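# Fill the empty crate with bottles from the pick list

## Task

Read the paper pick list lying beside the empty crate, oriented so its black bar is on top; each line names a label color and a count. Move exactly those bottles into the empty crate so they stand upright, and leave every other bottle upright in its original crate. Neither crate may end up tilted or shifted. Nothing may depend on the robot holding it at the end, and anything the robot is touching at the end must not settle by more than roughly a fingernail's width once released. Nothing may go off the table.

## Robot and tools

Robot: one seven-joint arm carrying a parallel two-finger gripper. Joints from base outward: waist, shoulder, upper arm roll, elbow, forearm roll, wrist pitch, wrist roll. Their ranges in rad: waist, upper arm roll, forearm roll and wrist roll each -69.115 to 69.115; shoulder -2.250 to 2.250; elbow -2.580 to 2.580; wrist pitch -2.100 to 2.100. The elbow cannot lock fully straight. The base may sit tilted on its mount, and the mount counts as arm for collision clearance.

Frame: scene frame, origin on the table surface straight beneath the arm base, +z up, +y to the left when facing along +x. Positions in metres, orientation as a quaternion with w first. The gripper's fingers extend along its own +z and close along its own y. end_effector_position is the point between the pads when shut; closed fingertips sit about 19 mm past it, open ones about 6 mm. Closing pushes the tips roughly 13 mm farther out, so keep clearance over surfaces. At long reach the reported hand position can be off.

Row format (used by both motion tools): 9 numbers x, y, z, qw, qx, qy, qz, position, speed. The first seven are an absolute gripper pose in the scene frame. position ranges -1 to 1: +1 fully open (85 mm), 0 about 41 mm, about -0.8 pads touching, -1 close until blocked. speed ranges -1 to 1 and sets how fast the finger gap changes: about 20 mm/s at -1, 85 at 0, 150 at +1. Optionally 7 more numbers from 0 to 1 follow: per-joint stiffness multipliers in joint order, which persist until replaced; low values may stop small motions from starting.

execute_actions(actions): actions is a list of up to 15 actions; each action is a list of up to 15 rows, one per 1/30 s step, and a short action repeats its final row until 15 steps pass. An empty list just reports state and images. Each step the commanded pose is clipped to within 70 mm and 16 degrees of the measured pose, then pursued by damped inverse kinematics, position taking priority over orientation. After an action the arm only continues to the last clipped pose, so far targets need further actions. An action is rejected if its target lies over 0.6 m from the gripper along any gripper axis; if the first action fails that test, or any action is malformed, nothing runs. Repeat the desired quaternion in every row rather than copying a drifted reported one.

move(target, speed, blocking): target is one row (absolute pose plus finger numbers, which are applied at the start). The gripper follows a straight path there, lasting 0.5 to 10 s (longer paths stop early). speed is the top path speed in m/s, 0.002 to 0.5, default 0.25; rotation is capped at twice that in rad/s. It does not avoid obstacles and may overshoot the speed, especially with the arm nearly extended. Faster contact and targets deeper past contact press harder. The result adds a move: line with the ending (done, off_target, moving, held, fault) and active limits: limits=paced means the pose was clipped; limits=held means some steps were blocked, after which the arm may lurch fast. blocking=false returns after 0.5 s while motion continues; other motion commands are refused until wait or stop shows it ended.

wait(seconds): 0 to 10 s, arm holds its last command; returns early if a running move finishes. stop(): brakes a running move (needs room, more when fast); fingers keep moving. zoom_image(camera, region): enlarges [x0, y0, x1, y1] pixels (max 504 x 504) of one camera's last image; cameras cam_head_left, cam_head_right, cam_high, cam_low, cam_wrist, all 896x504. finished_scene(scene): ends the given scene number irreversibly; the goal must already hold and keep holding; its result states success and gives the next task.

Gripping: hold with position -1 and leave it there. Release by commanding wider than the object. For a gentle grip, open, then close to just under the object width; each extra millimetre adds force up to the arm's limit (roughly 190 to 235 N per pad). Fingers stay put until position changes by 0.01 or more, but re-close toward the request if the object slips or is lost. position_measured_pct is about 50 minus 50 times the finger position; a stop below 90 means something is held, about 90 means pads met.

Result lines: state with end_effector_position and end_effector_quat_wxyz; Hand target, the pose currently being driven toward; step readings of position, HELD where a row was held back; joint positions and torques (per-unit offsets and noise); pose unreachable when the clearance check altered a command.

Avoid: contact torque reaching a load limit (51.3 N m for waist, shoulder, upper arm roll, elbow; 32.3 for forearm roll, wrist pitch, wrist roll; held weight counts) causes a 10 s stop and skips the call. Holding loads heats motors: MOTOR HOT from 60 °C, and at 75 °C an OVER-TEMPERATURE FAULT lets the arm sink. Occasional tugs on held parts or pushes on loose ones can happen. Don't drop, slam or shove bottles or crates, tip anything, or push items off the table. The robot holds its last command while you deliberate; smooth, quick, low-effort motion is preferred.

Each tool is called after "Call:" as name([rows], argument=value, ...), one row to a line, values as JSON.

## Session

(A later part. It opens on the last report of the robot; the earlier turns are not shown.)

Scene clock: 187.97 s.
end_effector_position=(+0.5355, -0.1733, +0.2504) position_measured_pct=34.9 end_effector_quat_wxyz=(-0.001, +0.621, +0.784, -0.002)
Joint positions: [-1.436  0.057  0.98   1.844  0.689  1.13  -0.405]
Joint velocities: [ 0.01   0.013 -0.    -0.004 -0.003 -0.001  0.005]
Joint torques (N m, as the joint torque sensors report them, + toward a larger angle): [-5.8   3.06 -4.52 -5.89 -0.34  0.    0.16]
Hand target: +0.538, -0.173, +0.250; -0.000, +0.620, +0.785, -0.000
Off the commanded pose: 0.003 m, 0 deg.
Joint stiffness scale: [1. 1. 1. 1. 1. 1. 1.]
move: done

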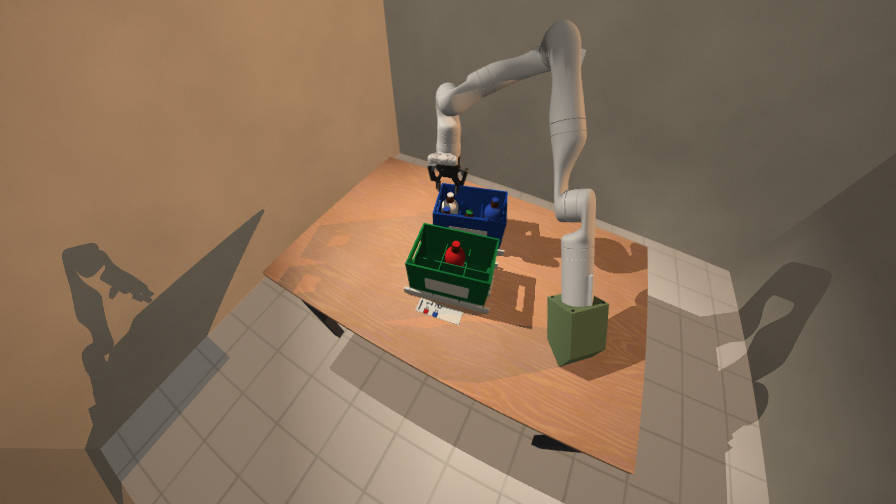

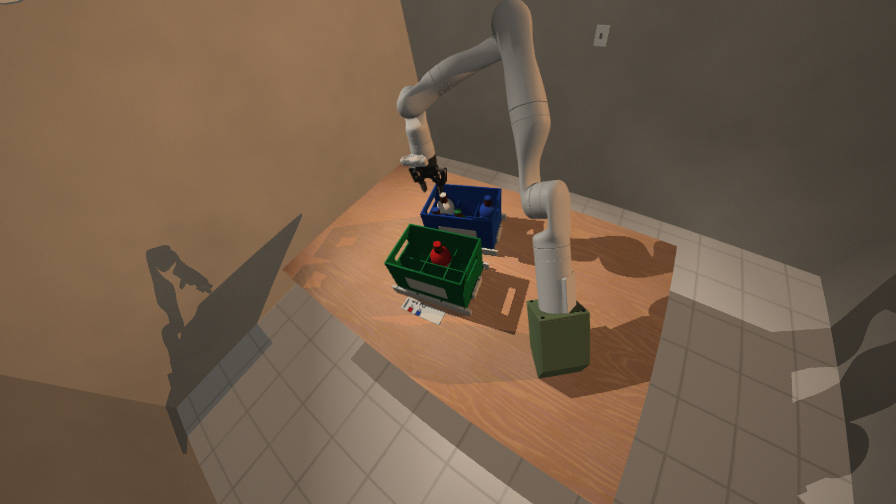

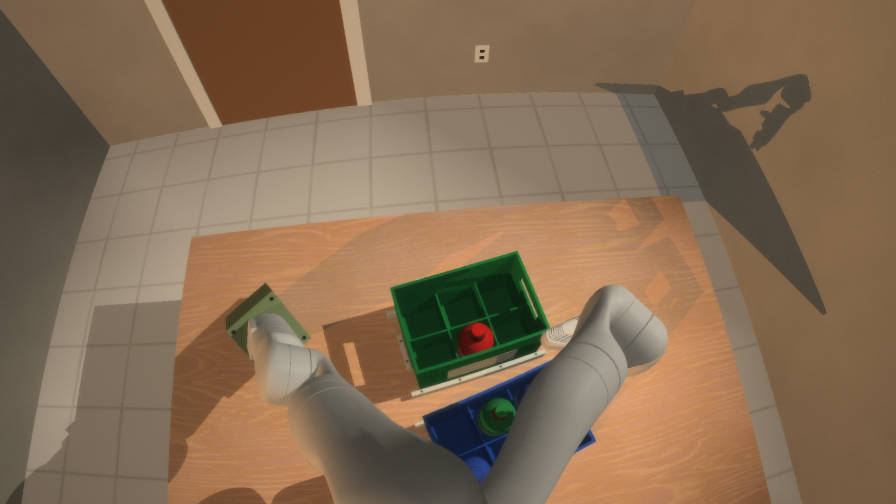

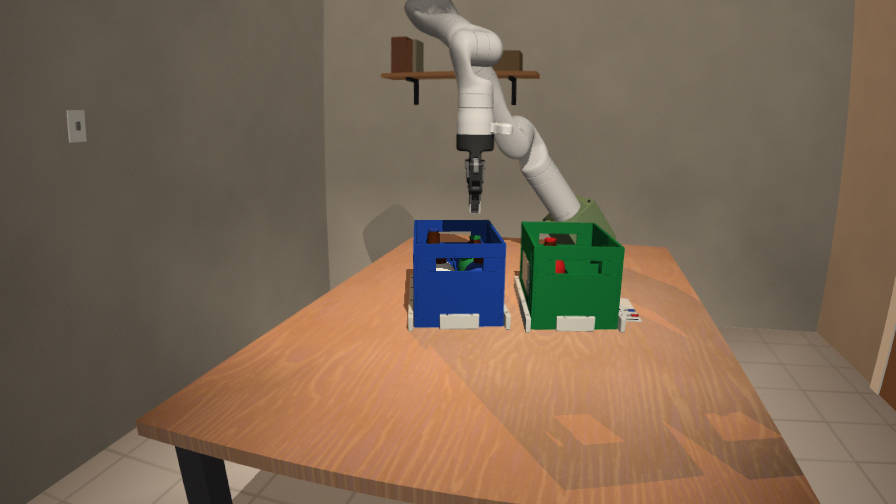

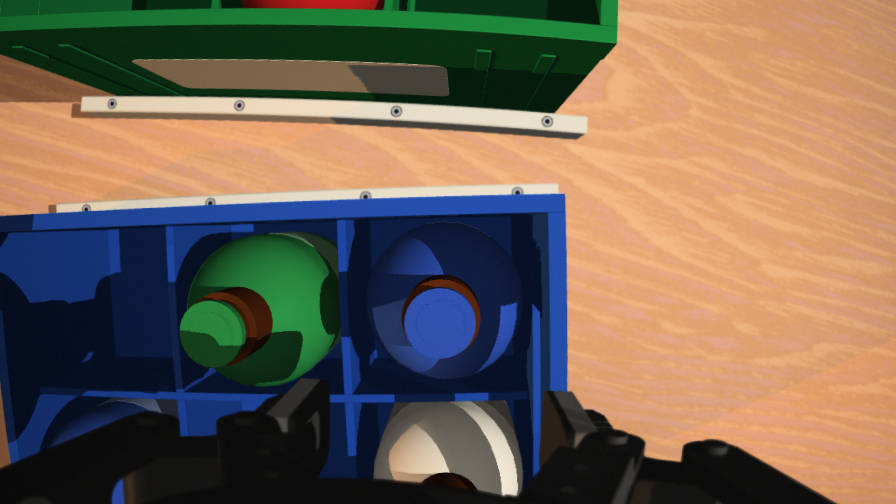

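Call:
move(target=[0.535,-0.158,0.15,0,0.62,0.785,0,0.3,0], speed=0.08)

Scene clock: 194.07 s.
end_effector_position=(+0.5763, -0.1439, +0.1756) position_measured_pct=34.9 end_effector_quat_wxyz=(+0.026, +0.617, +0.785, +0.048)
Joint positions: [-1.18   0.273  0.971  1.904  0.557  0.681 -0.284]
Joint velocities: [ 0.029  0.    -0.03  -0.008  0.001  0.    -0.   ]
Joint torques (N m, as the joint torque sensors report them, + toward a larger angle): [13.88 16.89  3.84 28.54 -4.25  6.79  0.67]
Hand target: +0.535, -0.158, +0.154; -0.001, +0.620, +0.785, +0.000
Off the commanded pose: 0.051 m, 6 deg.
Joint stiffness scale: [1. 1. 1. 1. 1. 1. 1.]
move: off_target

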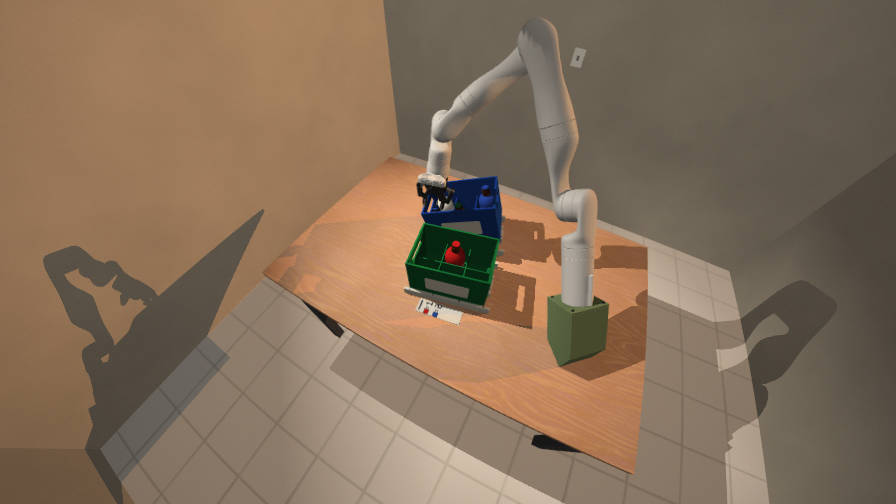

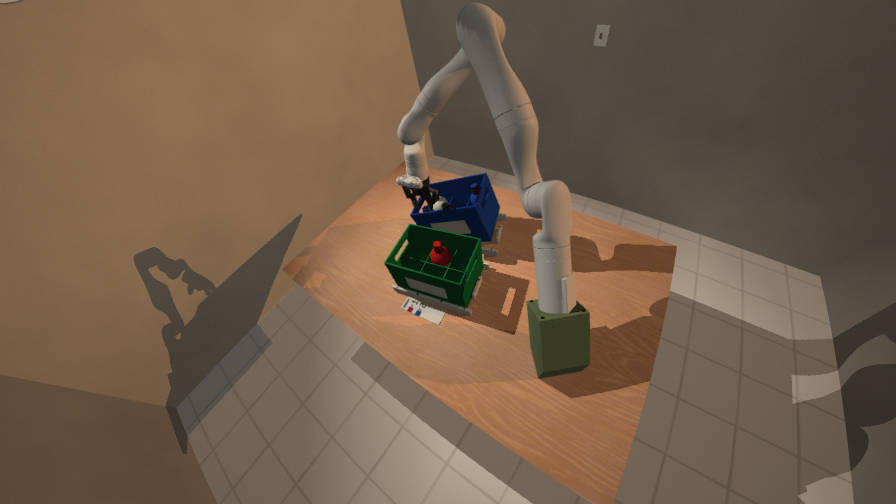

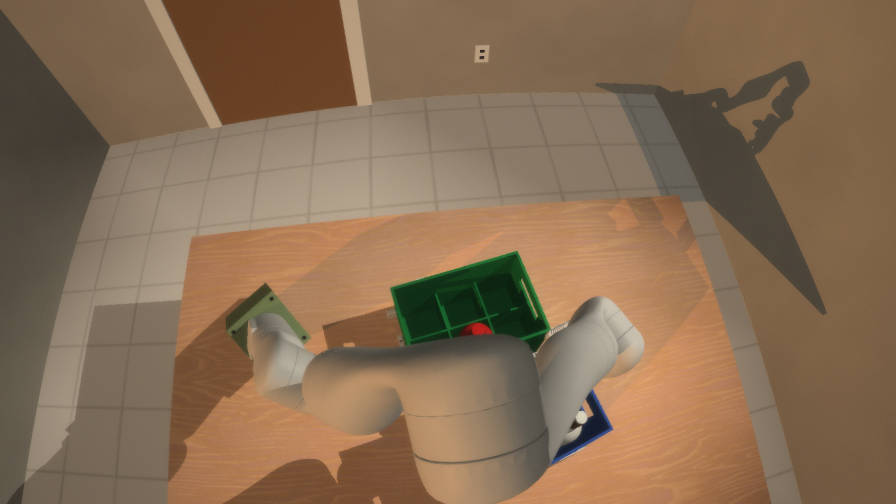

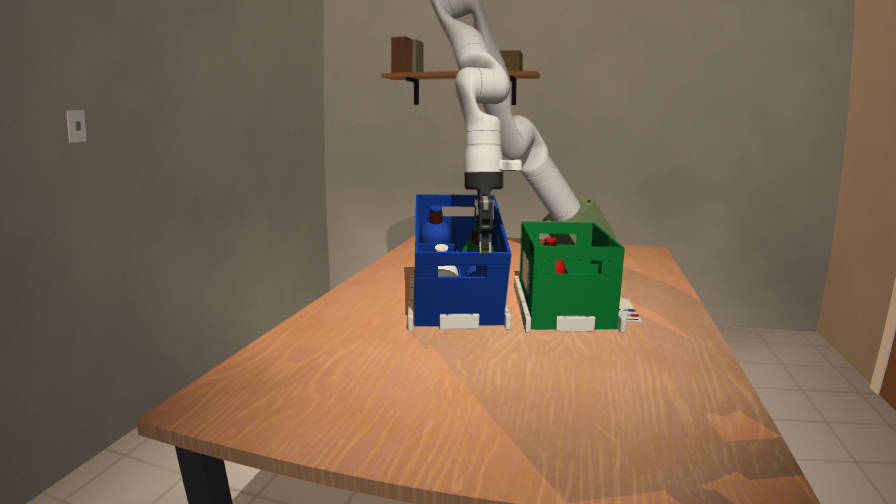

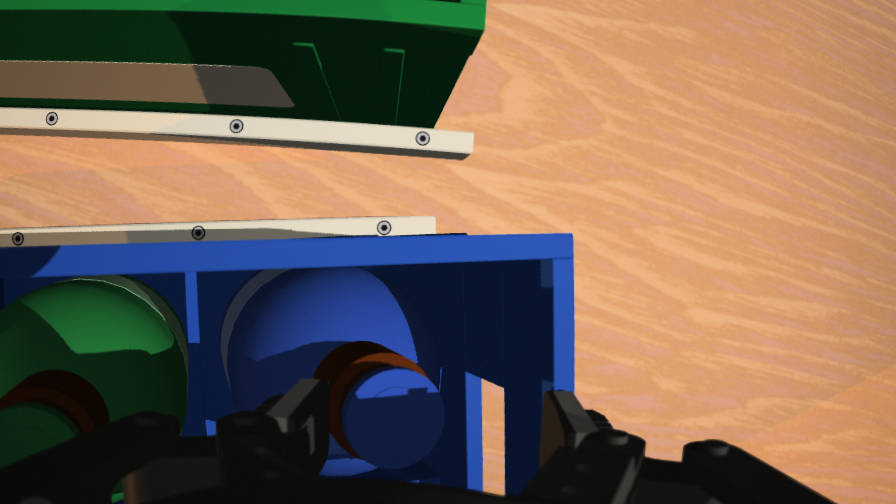

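Call:
move(target=[0.545,-0.155,0.27,0,0.62,0.785,0,0.3,0], speed=0.03)

Scene clock: 205.90 s.
end_effector_position=(+0.5433, -0.1546, +0.2683) position_measured_pct=34.9 end_effector_quat_wxyz=(-0.002, +0.617, +0.787, -0.001)
Joint positions: [-1.47   0.094  0.978  1.795  0.648  1.169 -0.394]
Joint velocities: [-0.011 -0.004  0.001 -0.    -0.001  0.001 -0.   ]
Joint torques (N m, as the joint torque sensors report them, + toward a larger angle): [-6.02  2.6  -4.38 -5.99 -0.31  0.05  0.16]
Hand target: +0.545, -0.155, +0.271; +0.000, +0.620, +0.784, +0.000
Off the commanded pose: 0.002 m, 1 deg.
Joint stiffness scale: [1. 1. 1. 1. 1. 1. 1.]
move: done

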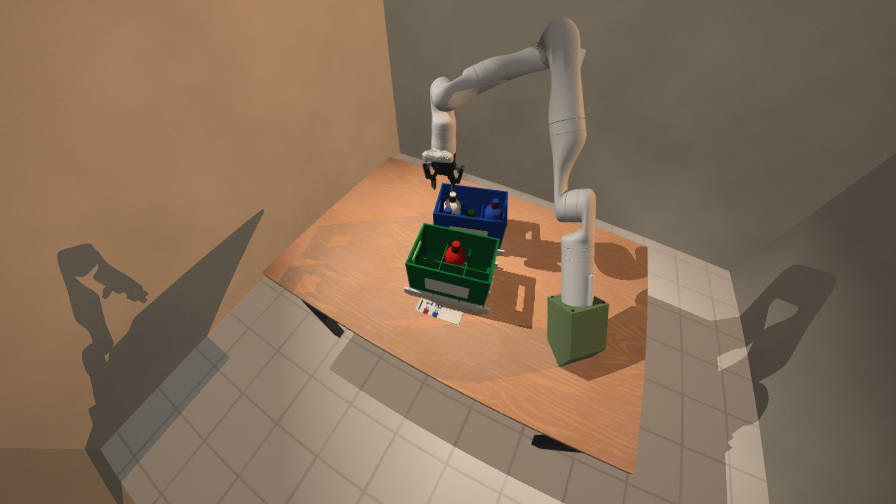

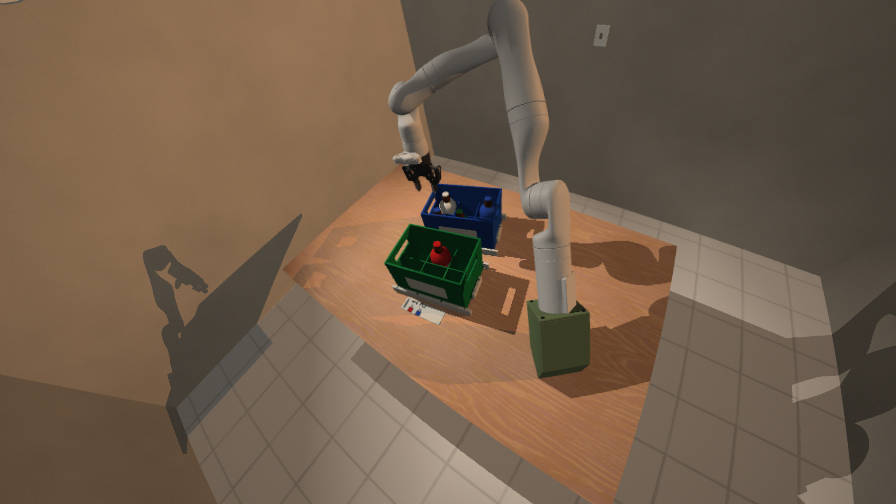

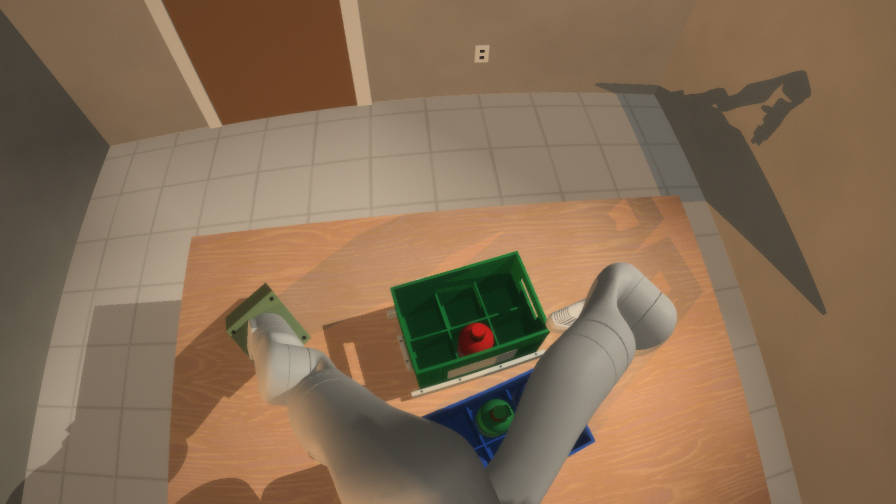

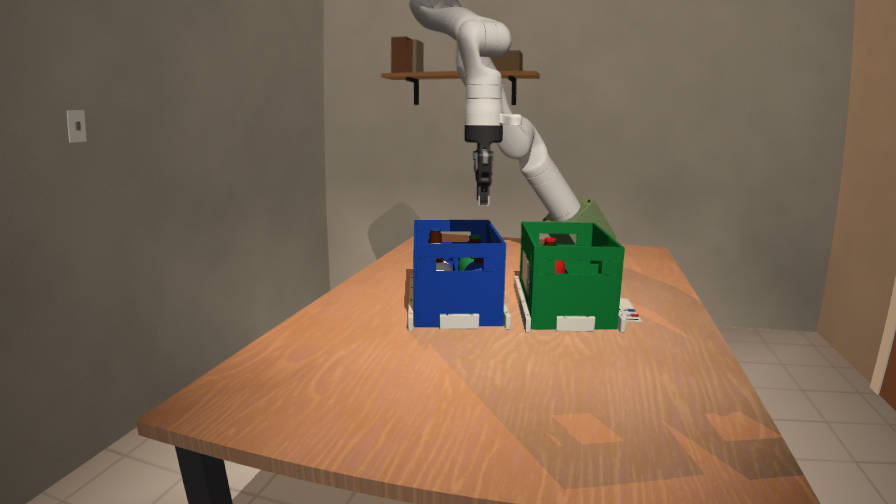

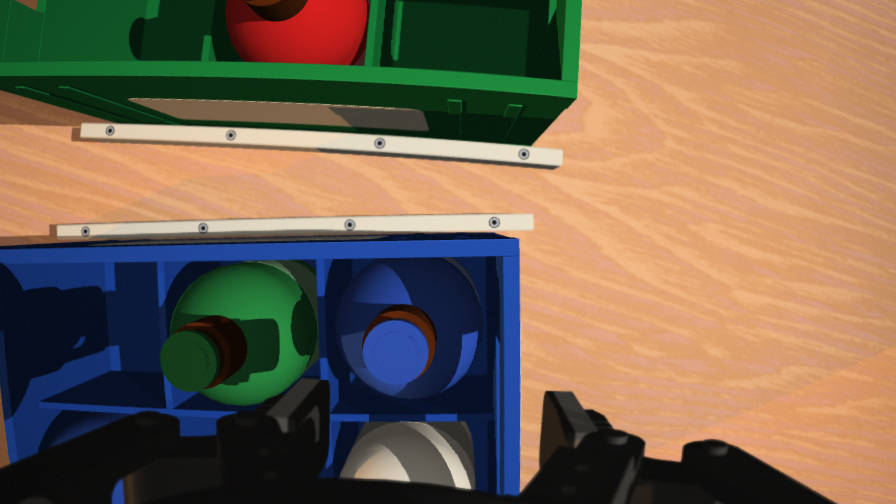

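Call:
move(target=[0.526,-0.16,0.2,0,0.62,0.785,0,0.15,0], speed=0.05)

Scene clock: 212.00 s.
end_effector_position=(+0.5279, -0.1617, +0.2014) position_measured_pct=42.5 end_effector_quat_wxyz=(+0.002, +0.624, +0.782, -0.000)
Joint positions: [-1.338  0.169  1.021  1.94   0.638  0.896 -0.386]
Joint velocities: [ 0.009  0.001 -0.007 -0.    -0.002  0.     0.   ]
Joint torques (N m, as the joint torque sensors report them, + toward a larger angle): [-6.34  0.44 -3.19 -5.1  -0.27  0.06  0.14]
Hand target: +0.526, -0.160, +0.200; -0.000, +0.620, +0.785, -0.000
Off the commanded pose: 0.003 m, 1 deg.
Joint stiffness scale: [1. 1. 1. 1. 1. 1. 1.]
move: done

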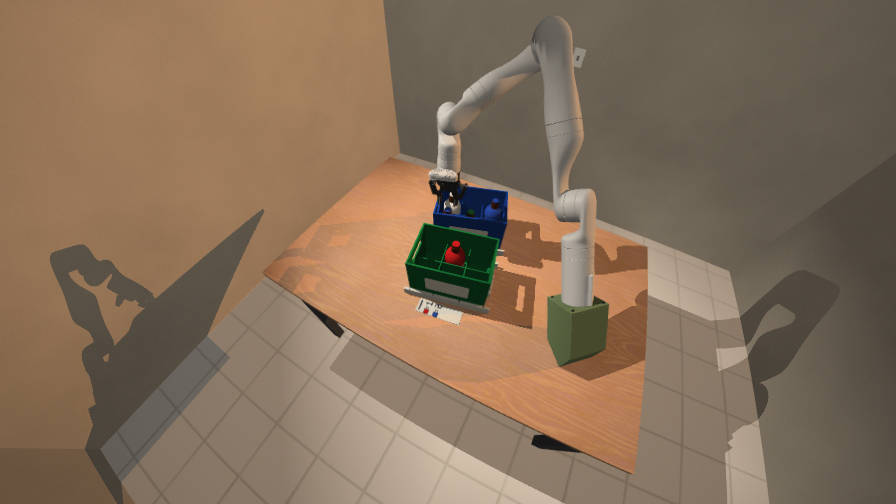

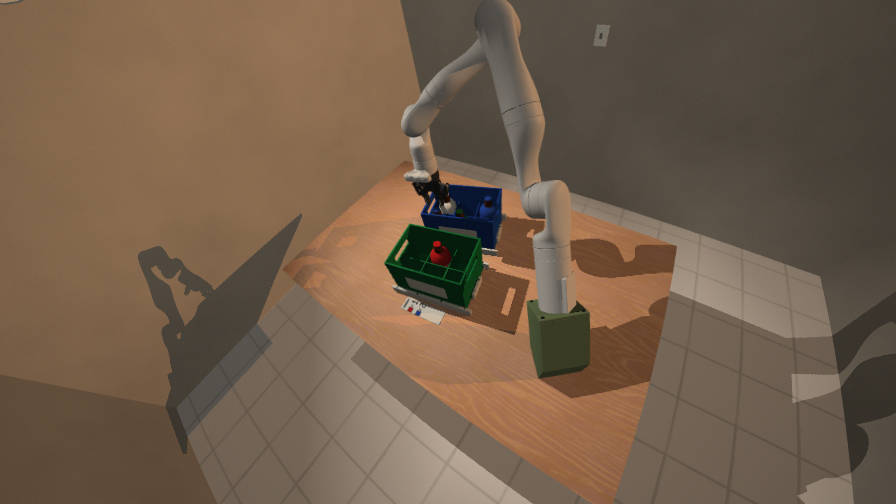

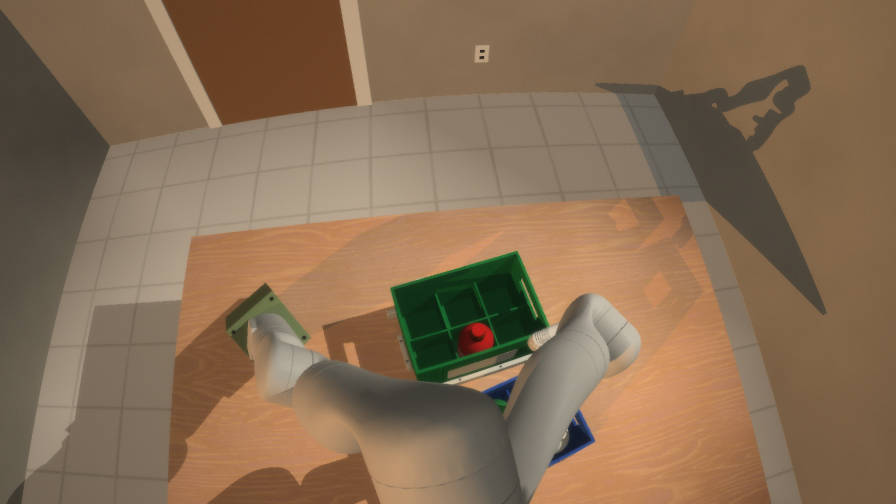

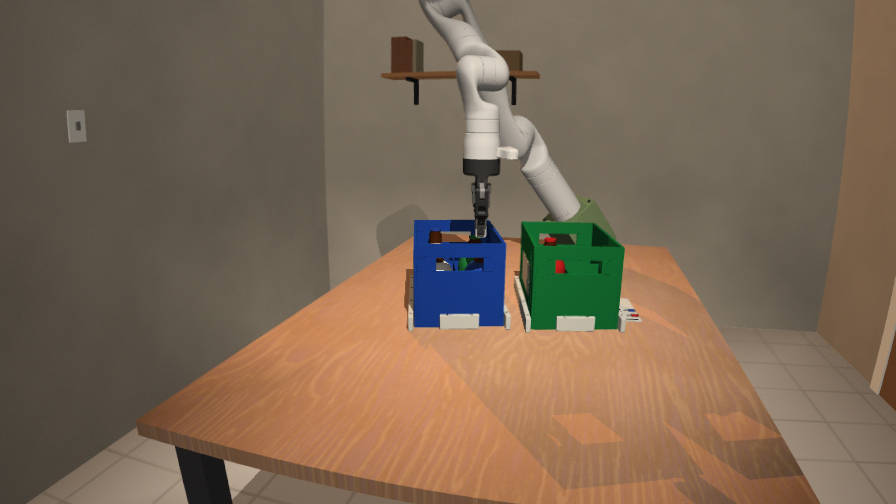

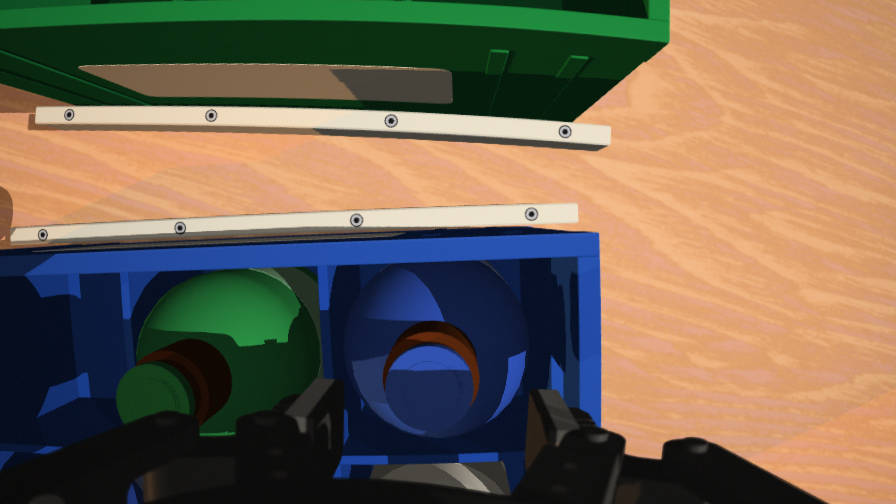

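Call:
move(target=[0.523,-0.161,0.158,0,0.62,0.785,0,0.1,0], speed=0.02)

Scene clock: 218.50 s.
end_effector_position=(+0.5250, -0.1618, +0.1596) position_measured_pct=45.2 end_effector_quat_wxyz=(+0.002, +0.623, +0.782, +0.000)
Joint positions: [-1.183  0.258  0.985  1.987  0.597  0.722 -0.338]
Joint velocities: [ 0.021 -0.    -0.018 -0.     0.001  0.     0.   ]
Joint torques (N m, as the joint torque sensors report them, + toward a larger angle): [-6.52 -2.48 -2.7  -4.35 -0.26  0.06  0.14]
Hand target: +0.523, -0.161, +0.158; -0.000, +0.620, +0.785, -0.000
Off the commanded pose: 0.003 m, 1 deg.
Joint stiffness scale: [1. 1. 1. 1. 1. 1. 1.]
move: done

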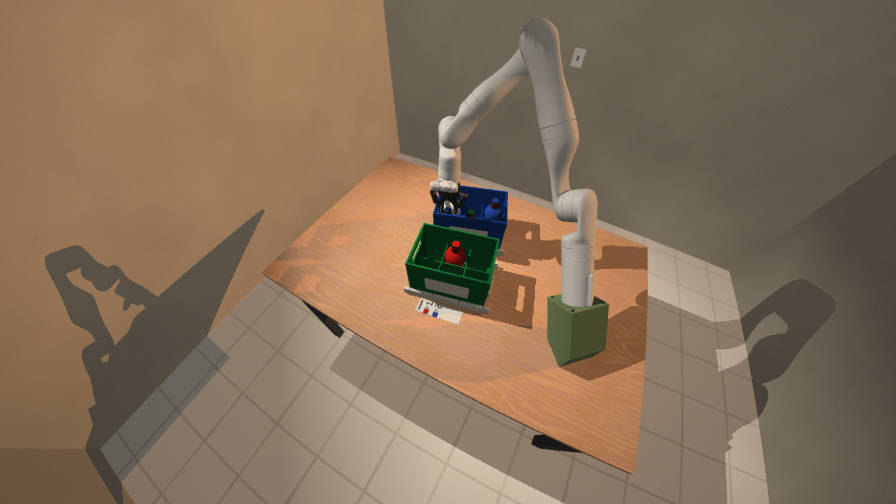

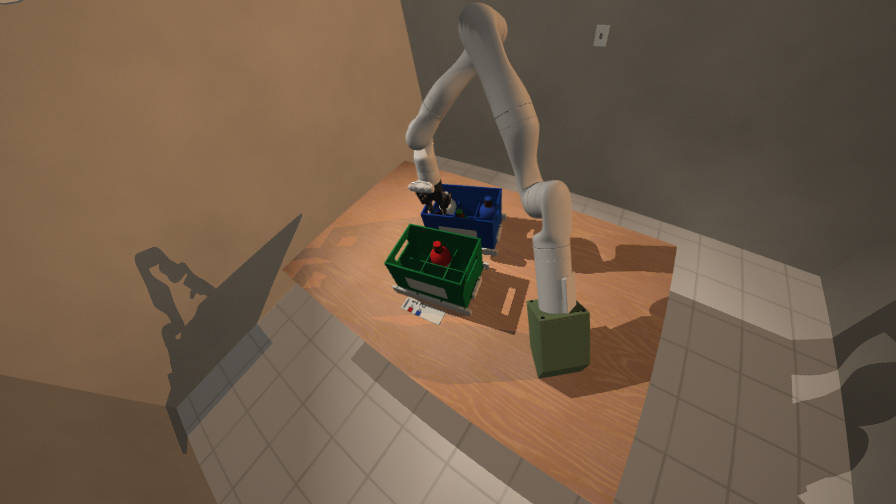

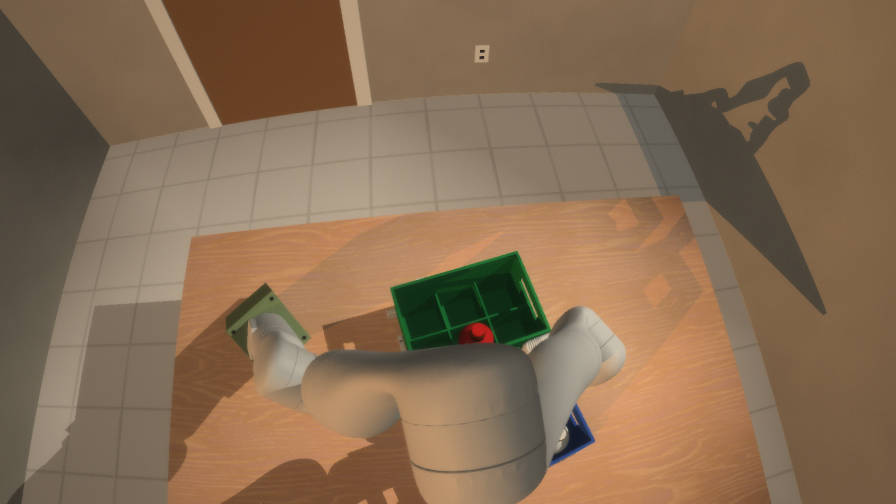

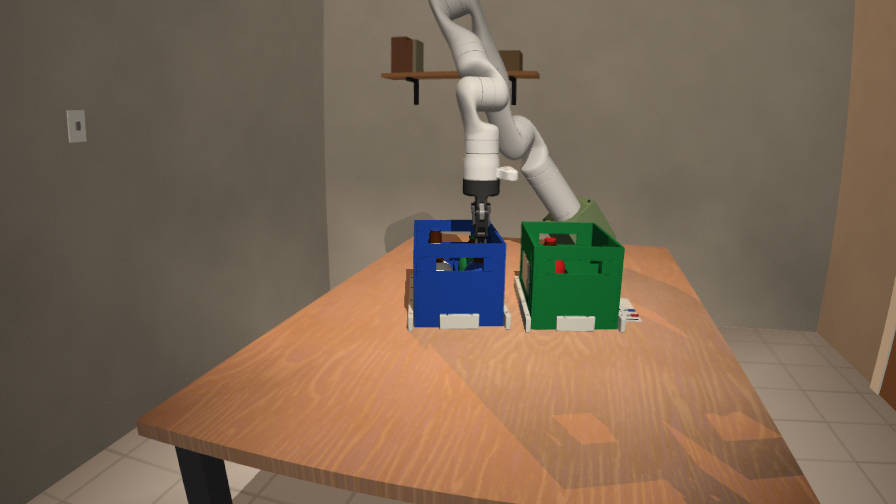

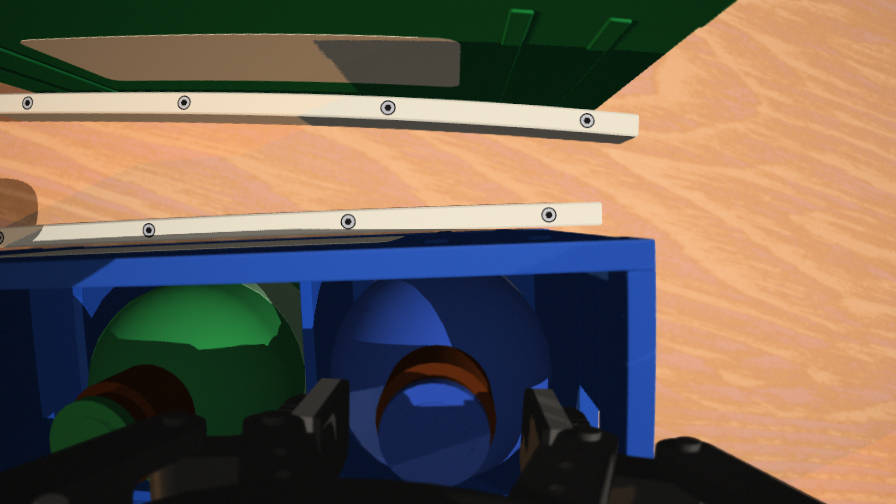

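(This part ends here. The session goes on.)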